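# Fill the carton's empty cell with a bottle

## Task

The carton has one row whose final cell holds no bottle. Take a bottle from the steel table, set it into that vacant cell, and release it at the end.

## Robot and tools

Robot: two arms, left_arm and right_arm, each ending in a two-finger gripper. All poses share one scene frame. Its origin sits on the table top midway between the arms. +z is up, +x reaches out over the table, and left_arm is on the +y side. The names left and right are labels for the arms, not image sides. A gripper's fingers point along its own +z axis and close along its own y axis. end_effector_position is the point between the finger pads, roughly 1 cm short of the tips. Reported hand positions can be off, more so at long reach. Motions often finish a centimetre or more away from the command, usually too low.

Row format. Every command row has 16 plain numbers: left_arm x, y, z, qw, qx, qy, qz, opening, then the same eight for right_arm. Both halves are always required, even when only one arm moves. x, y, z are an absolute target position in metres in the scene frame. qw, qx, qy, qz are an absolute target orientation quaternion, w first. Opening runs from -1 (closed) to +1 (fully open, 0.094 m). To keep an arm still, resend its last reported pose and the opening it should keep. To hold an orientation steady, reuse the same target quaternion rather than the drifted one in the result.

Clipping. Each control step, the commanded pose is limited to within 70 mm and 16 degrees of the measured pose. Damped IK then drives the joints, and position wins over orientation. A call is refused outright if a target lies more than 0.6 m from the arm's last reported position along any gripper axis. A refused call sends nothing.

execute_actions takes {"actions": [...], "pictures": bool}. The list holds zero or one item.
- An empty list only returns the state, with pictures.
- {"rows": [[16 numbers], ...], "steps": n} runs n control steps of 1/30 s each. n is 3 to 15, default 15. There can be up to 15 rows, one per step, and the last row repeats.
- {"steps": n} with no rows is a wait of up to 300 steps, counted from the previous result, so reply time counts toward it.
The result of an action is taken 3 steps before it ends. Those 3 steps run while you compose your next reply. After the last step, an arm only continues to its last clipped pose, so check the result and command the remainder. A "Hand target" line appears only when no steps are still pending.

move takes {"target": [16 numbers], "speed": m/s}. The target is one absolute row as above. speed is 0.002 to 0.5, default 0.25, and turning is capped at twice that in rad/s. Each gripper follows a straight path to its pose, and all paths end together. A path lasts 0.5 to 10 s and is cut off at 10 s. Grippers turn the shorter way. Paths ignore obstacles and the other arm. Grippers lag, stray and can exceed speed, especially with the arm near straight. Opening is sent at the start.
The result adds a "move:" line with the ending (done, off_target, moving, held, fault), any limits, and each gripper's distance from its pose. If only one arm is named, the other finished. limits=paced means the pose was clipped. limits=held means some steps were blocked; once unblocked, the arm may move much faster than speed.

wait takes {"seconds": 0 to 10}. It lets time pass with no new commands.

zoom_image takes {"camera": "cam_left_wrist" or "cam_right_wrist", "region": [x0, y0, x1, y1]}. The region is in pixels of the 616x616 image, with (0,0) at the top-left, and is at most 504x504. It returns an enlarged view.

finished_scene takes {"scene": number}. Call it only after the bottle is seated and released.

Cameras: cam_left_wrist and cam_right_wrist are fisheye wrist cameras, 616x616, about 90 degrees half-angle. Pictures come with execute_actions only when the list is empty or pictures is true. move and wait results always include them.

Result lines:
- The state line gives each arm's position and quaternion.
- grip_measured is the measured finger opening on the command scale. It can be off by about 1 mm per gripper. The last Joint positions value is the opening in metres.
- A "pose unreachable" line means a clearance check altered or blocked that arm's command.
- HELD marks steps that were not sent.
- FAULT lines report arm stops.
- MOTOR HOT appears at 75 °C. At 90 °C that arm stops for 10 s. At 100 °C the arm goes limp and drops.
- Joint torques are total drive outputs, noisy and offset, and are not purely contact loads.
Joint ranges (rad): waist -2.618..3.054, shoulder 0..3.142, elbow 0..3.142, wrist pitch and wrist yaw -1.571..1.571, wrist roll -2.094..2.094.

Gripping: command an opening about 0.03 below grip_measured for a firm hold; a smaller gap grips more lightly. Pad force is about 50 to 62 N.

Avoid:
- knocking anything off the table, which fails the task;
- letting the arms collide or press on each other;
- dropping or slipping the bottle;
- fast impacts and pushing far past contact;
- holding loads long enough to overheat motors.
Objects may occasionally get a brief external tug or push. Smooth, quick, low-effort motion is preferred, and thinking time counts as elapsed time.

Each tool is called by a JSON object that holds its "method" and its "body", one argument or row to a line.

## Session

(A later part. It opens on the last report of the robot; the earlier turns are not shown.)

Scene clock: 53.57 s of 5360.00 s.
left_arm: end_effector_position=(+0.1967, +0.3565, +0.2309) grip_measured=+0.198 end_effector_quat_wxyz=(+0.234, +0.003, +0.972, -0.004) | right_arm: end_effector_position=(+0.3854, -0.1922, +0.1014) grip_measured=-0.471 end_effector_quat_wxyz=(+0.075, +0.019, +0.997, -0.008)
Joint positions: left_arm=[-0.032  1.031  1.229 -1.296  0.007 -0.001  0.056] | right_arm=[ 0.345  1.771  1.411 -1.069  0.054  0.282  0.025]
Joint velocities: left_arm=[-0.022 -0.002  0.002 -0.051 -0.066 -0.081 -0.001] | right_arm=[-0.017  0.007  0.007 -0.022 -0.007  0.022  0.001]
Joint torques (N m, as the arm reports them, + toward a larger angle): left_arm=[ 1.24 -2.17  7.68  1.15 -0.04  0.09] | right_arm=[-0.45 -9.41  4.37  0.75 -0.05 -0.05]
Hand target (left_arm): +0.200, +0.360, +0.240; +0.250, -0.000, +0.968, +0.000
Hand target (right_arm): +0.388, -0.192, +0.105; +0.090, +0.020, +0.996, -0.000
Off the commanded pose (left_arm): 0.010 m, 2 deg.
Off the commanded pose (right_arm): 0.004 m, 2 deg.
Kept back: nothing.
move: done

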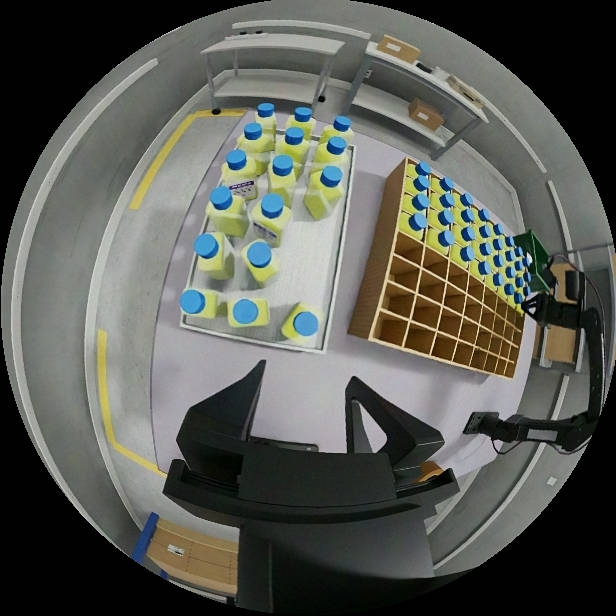

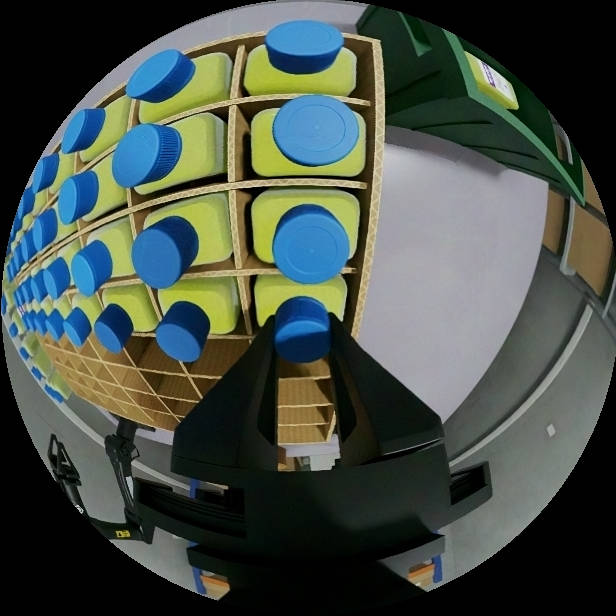

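{"method": "move", "body": {
  "target": [0.2,0.36,0.24,0.25,0,0.968,0,0.2, 0.388,-0.192,0.105,0.09,0.02,0.996,0,-0.1],
  "speed": 0.025
}}

{"method": "move", "body": {
  "target": [0.2,0.36,0.24,0.25,0,0.968,0,0.2, 0.37,-0.192,0.19,0.09,0.02,0.996,0,-0.1],
  "speed": 0.15
}}

Scene clock: 54.70 s of 5360.00 s.
left_arm: end_effector_position=(+0.1967, +0.3565, +0.2309) grip_measured=+0.198 end_effector_quat_wxyz=(+0.234, +0.003, +0.972, -0.004) | right_arm: end_effector_position=(+0.3866, -0.1919, +0.1016) grip_measured=-0.103 end_effector_quat_wxyz=(+0.078, +0.020, +0.997, -0.007)
Joint positions: left_arm=[-0.032  1.031  1.229 -1.296  0.007 -0.001  0.056] | right_arm=[ 0.345  1.771  1.411 -1.064  0.054  0.282  0.042]
Joint velocities: left_arm=[ 0.012 -0.012  0.002 -0.022 -0.037 -0.037  0.   ] | right_arm=[-0.007 -0.012  0.007 -0.007 -0.037 -0.007 -0.   ]
Joint torques (N m, as the arm reports them, + toward a larger angle): left_arm=[ 1.17 -2.14  7.69  1.17 -0.02  0.1 ] | right_arm=[-0.46 -9.36  4.32  0.74 -0.05 -0.05]
Hand target (left_arm): +0.200, +0.360, +0.240; +0.250, -0.000, +0.968, +0.000
Hand target (right_arm): +0.388, -0.192, +0.105; +0.090, +0.020, +0.996, -0.000
Off the commanded pose (left_arm): 0.010 m, 2 deg.
Off the commanded pose (right_arm): 0.004 m, 2 deg.
Kept back: nothing.
move: done

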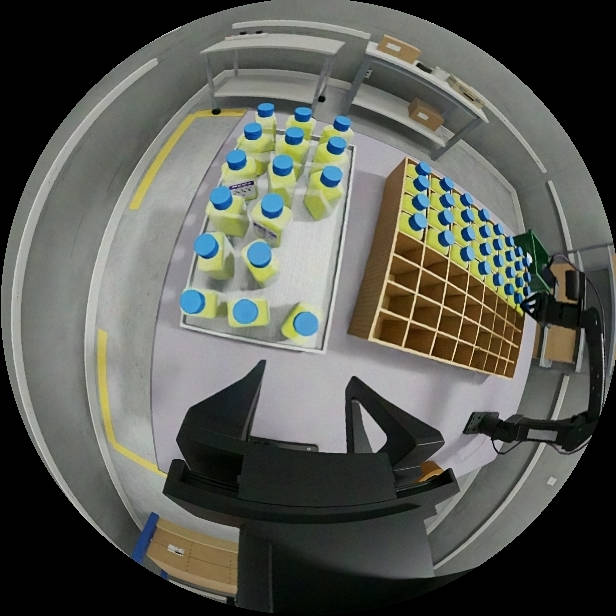

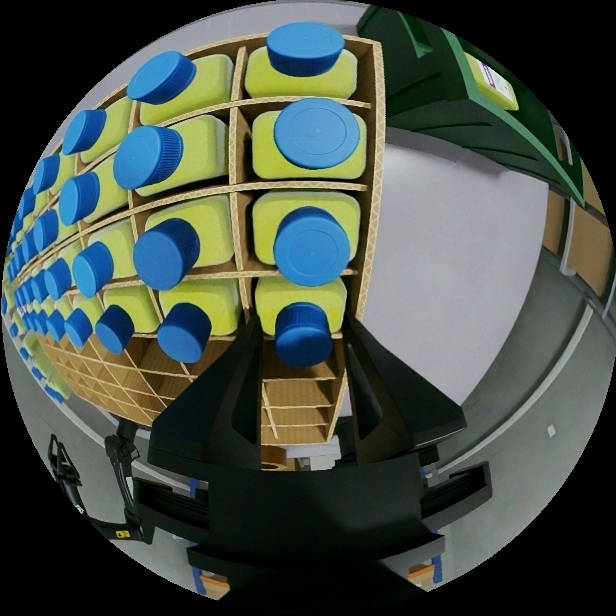

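Scene clock: 55.93 s of 5360.00 s.
left_arm: end_effector_position=(+0.1967, +0.3565, +0.2309) grip_measured=+0.198 end_effector_quat_wxyz=(+0.234, +0.003, +0.972, -0.004) | right_arm: end_effector_position=(+0.3726, -0.1954, +0.1812) grip_measured=-0.103 end_effector_quat_wxyz=(+0.085, +0.020, +0.996, -0.005)
Joint positions: left_arm=[-0.032  1.031  1.229 -1.296  0.007 -0.001  0.056] | right_arm=[ 0.345  1.711  1.655 -1.352  0.054  0.282  0.042]
Joint velocities: left_arm=[-0.012 -0.012 -0.012 -0.007 -0.007 -0.022  0.   ] | right_arm=[ 0.002  0.007  0.017  0.022 -0.051 -0.022 -0.001]
Joint torques (N m, as the arm reports them, + toward a larger angle): left_arm=[ 1.18 -2.15  7.72  1.16 -0.02  0.09] | right_arm=[ 0.69 -7.99  7.11  0.42 -0.05  0.1 ]
Hand target (left_arm): +0.200, +0.360, +0.240; +0.250, -0.000, +0.968, +0.000
Hand target (right_arm): +0.370, -0.192, +0.190; +0.090, +0.020, +0.996, +0.000
Off the commanded pose (left_arm): 0.010 m, 2 deg.
Off the commanded pose (right_arm): 0.010 m, 1 deg.
Kept back: nothing.
move: done

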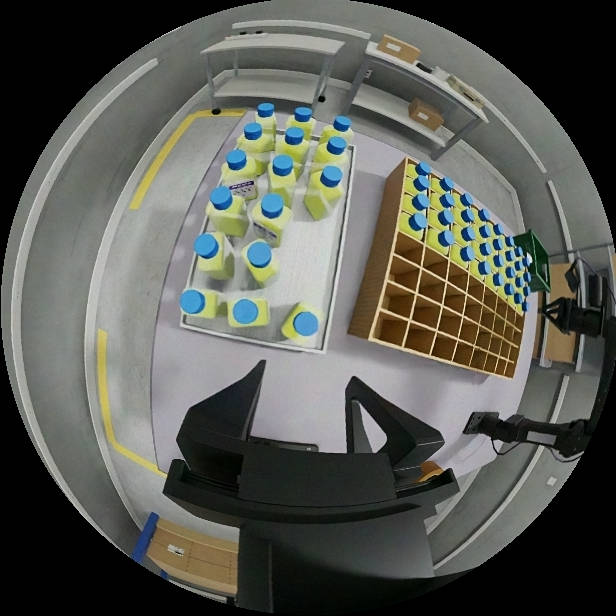

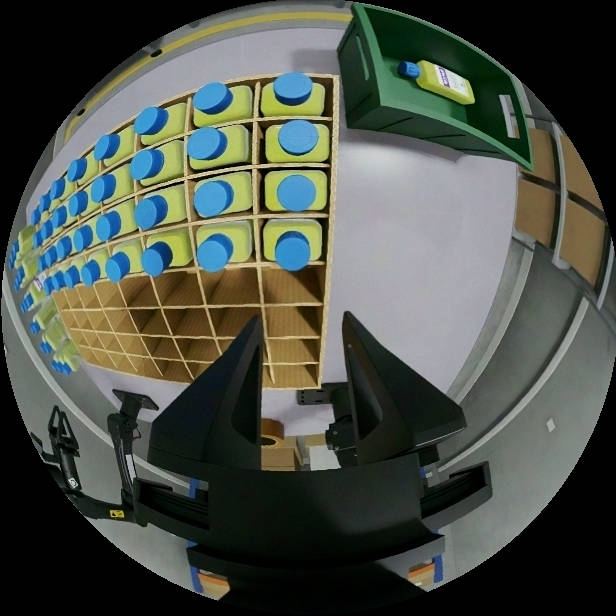

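{"method": "finished_scene", "body": {
  "scene": 1
}}

The scene is finished: the task was done.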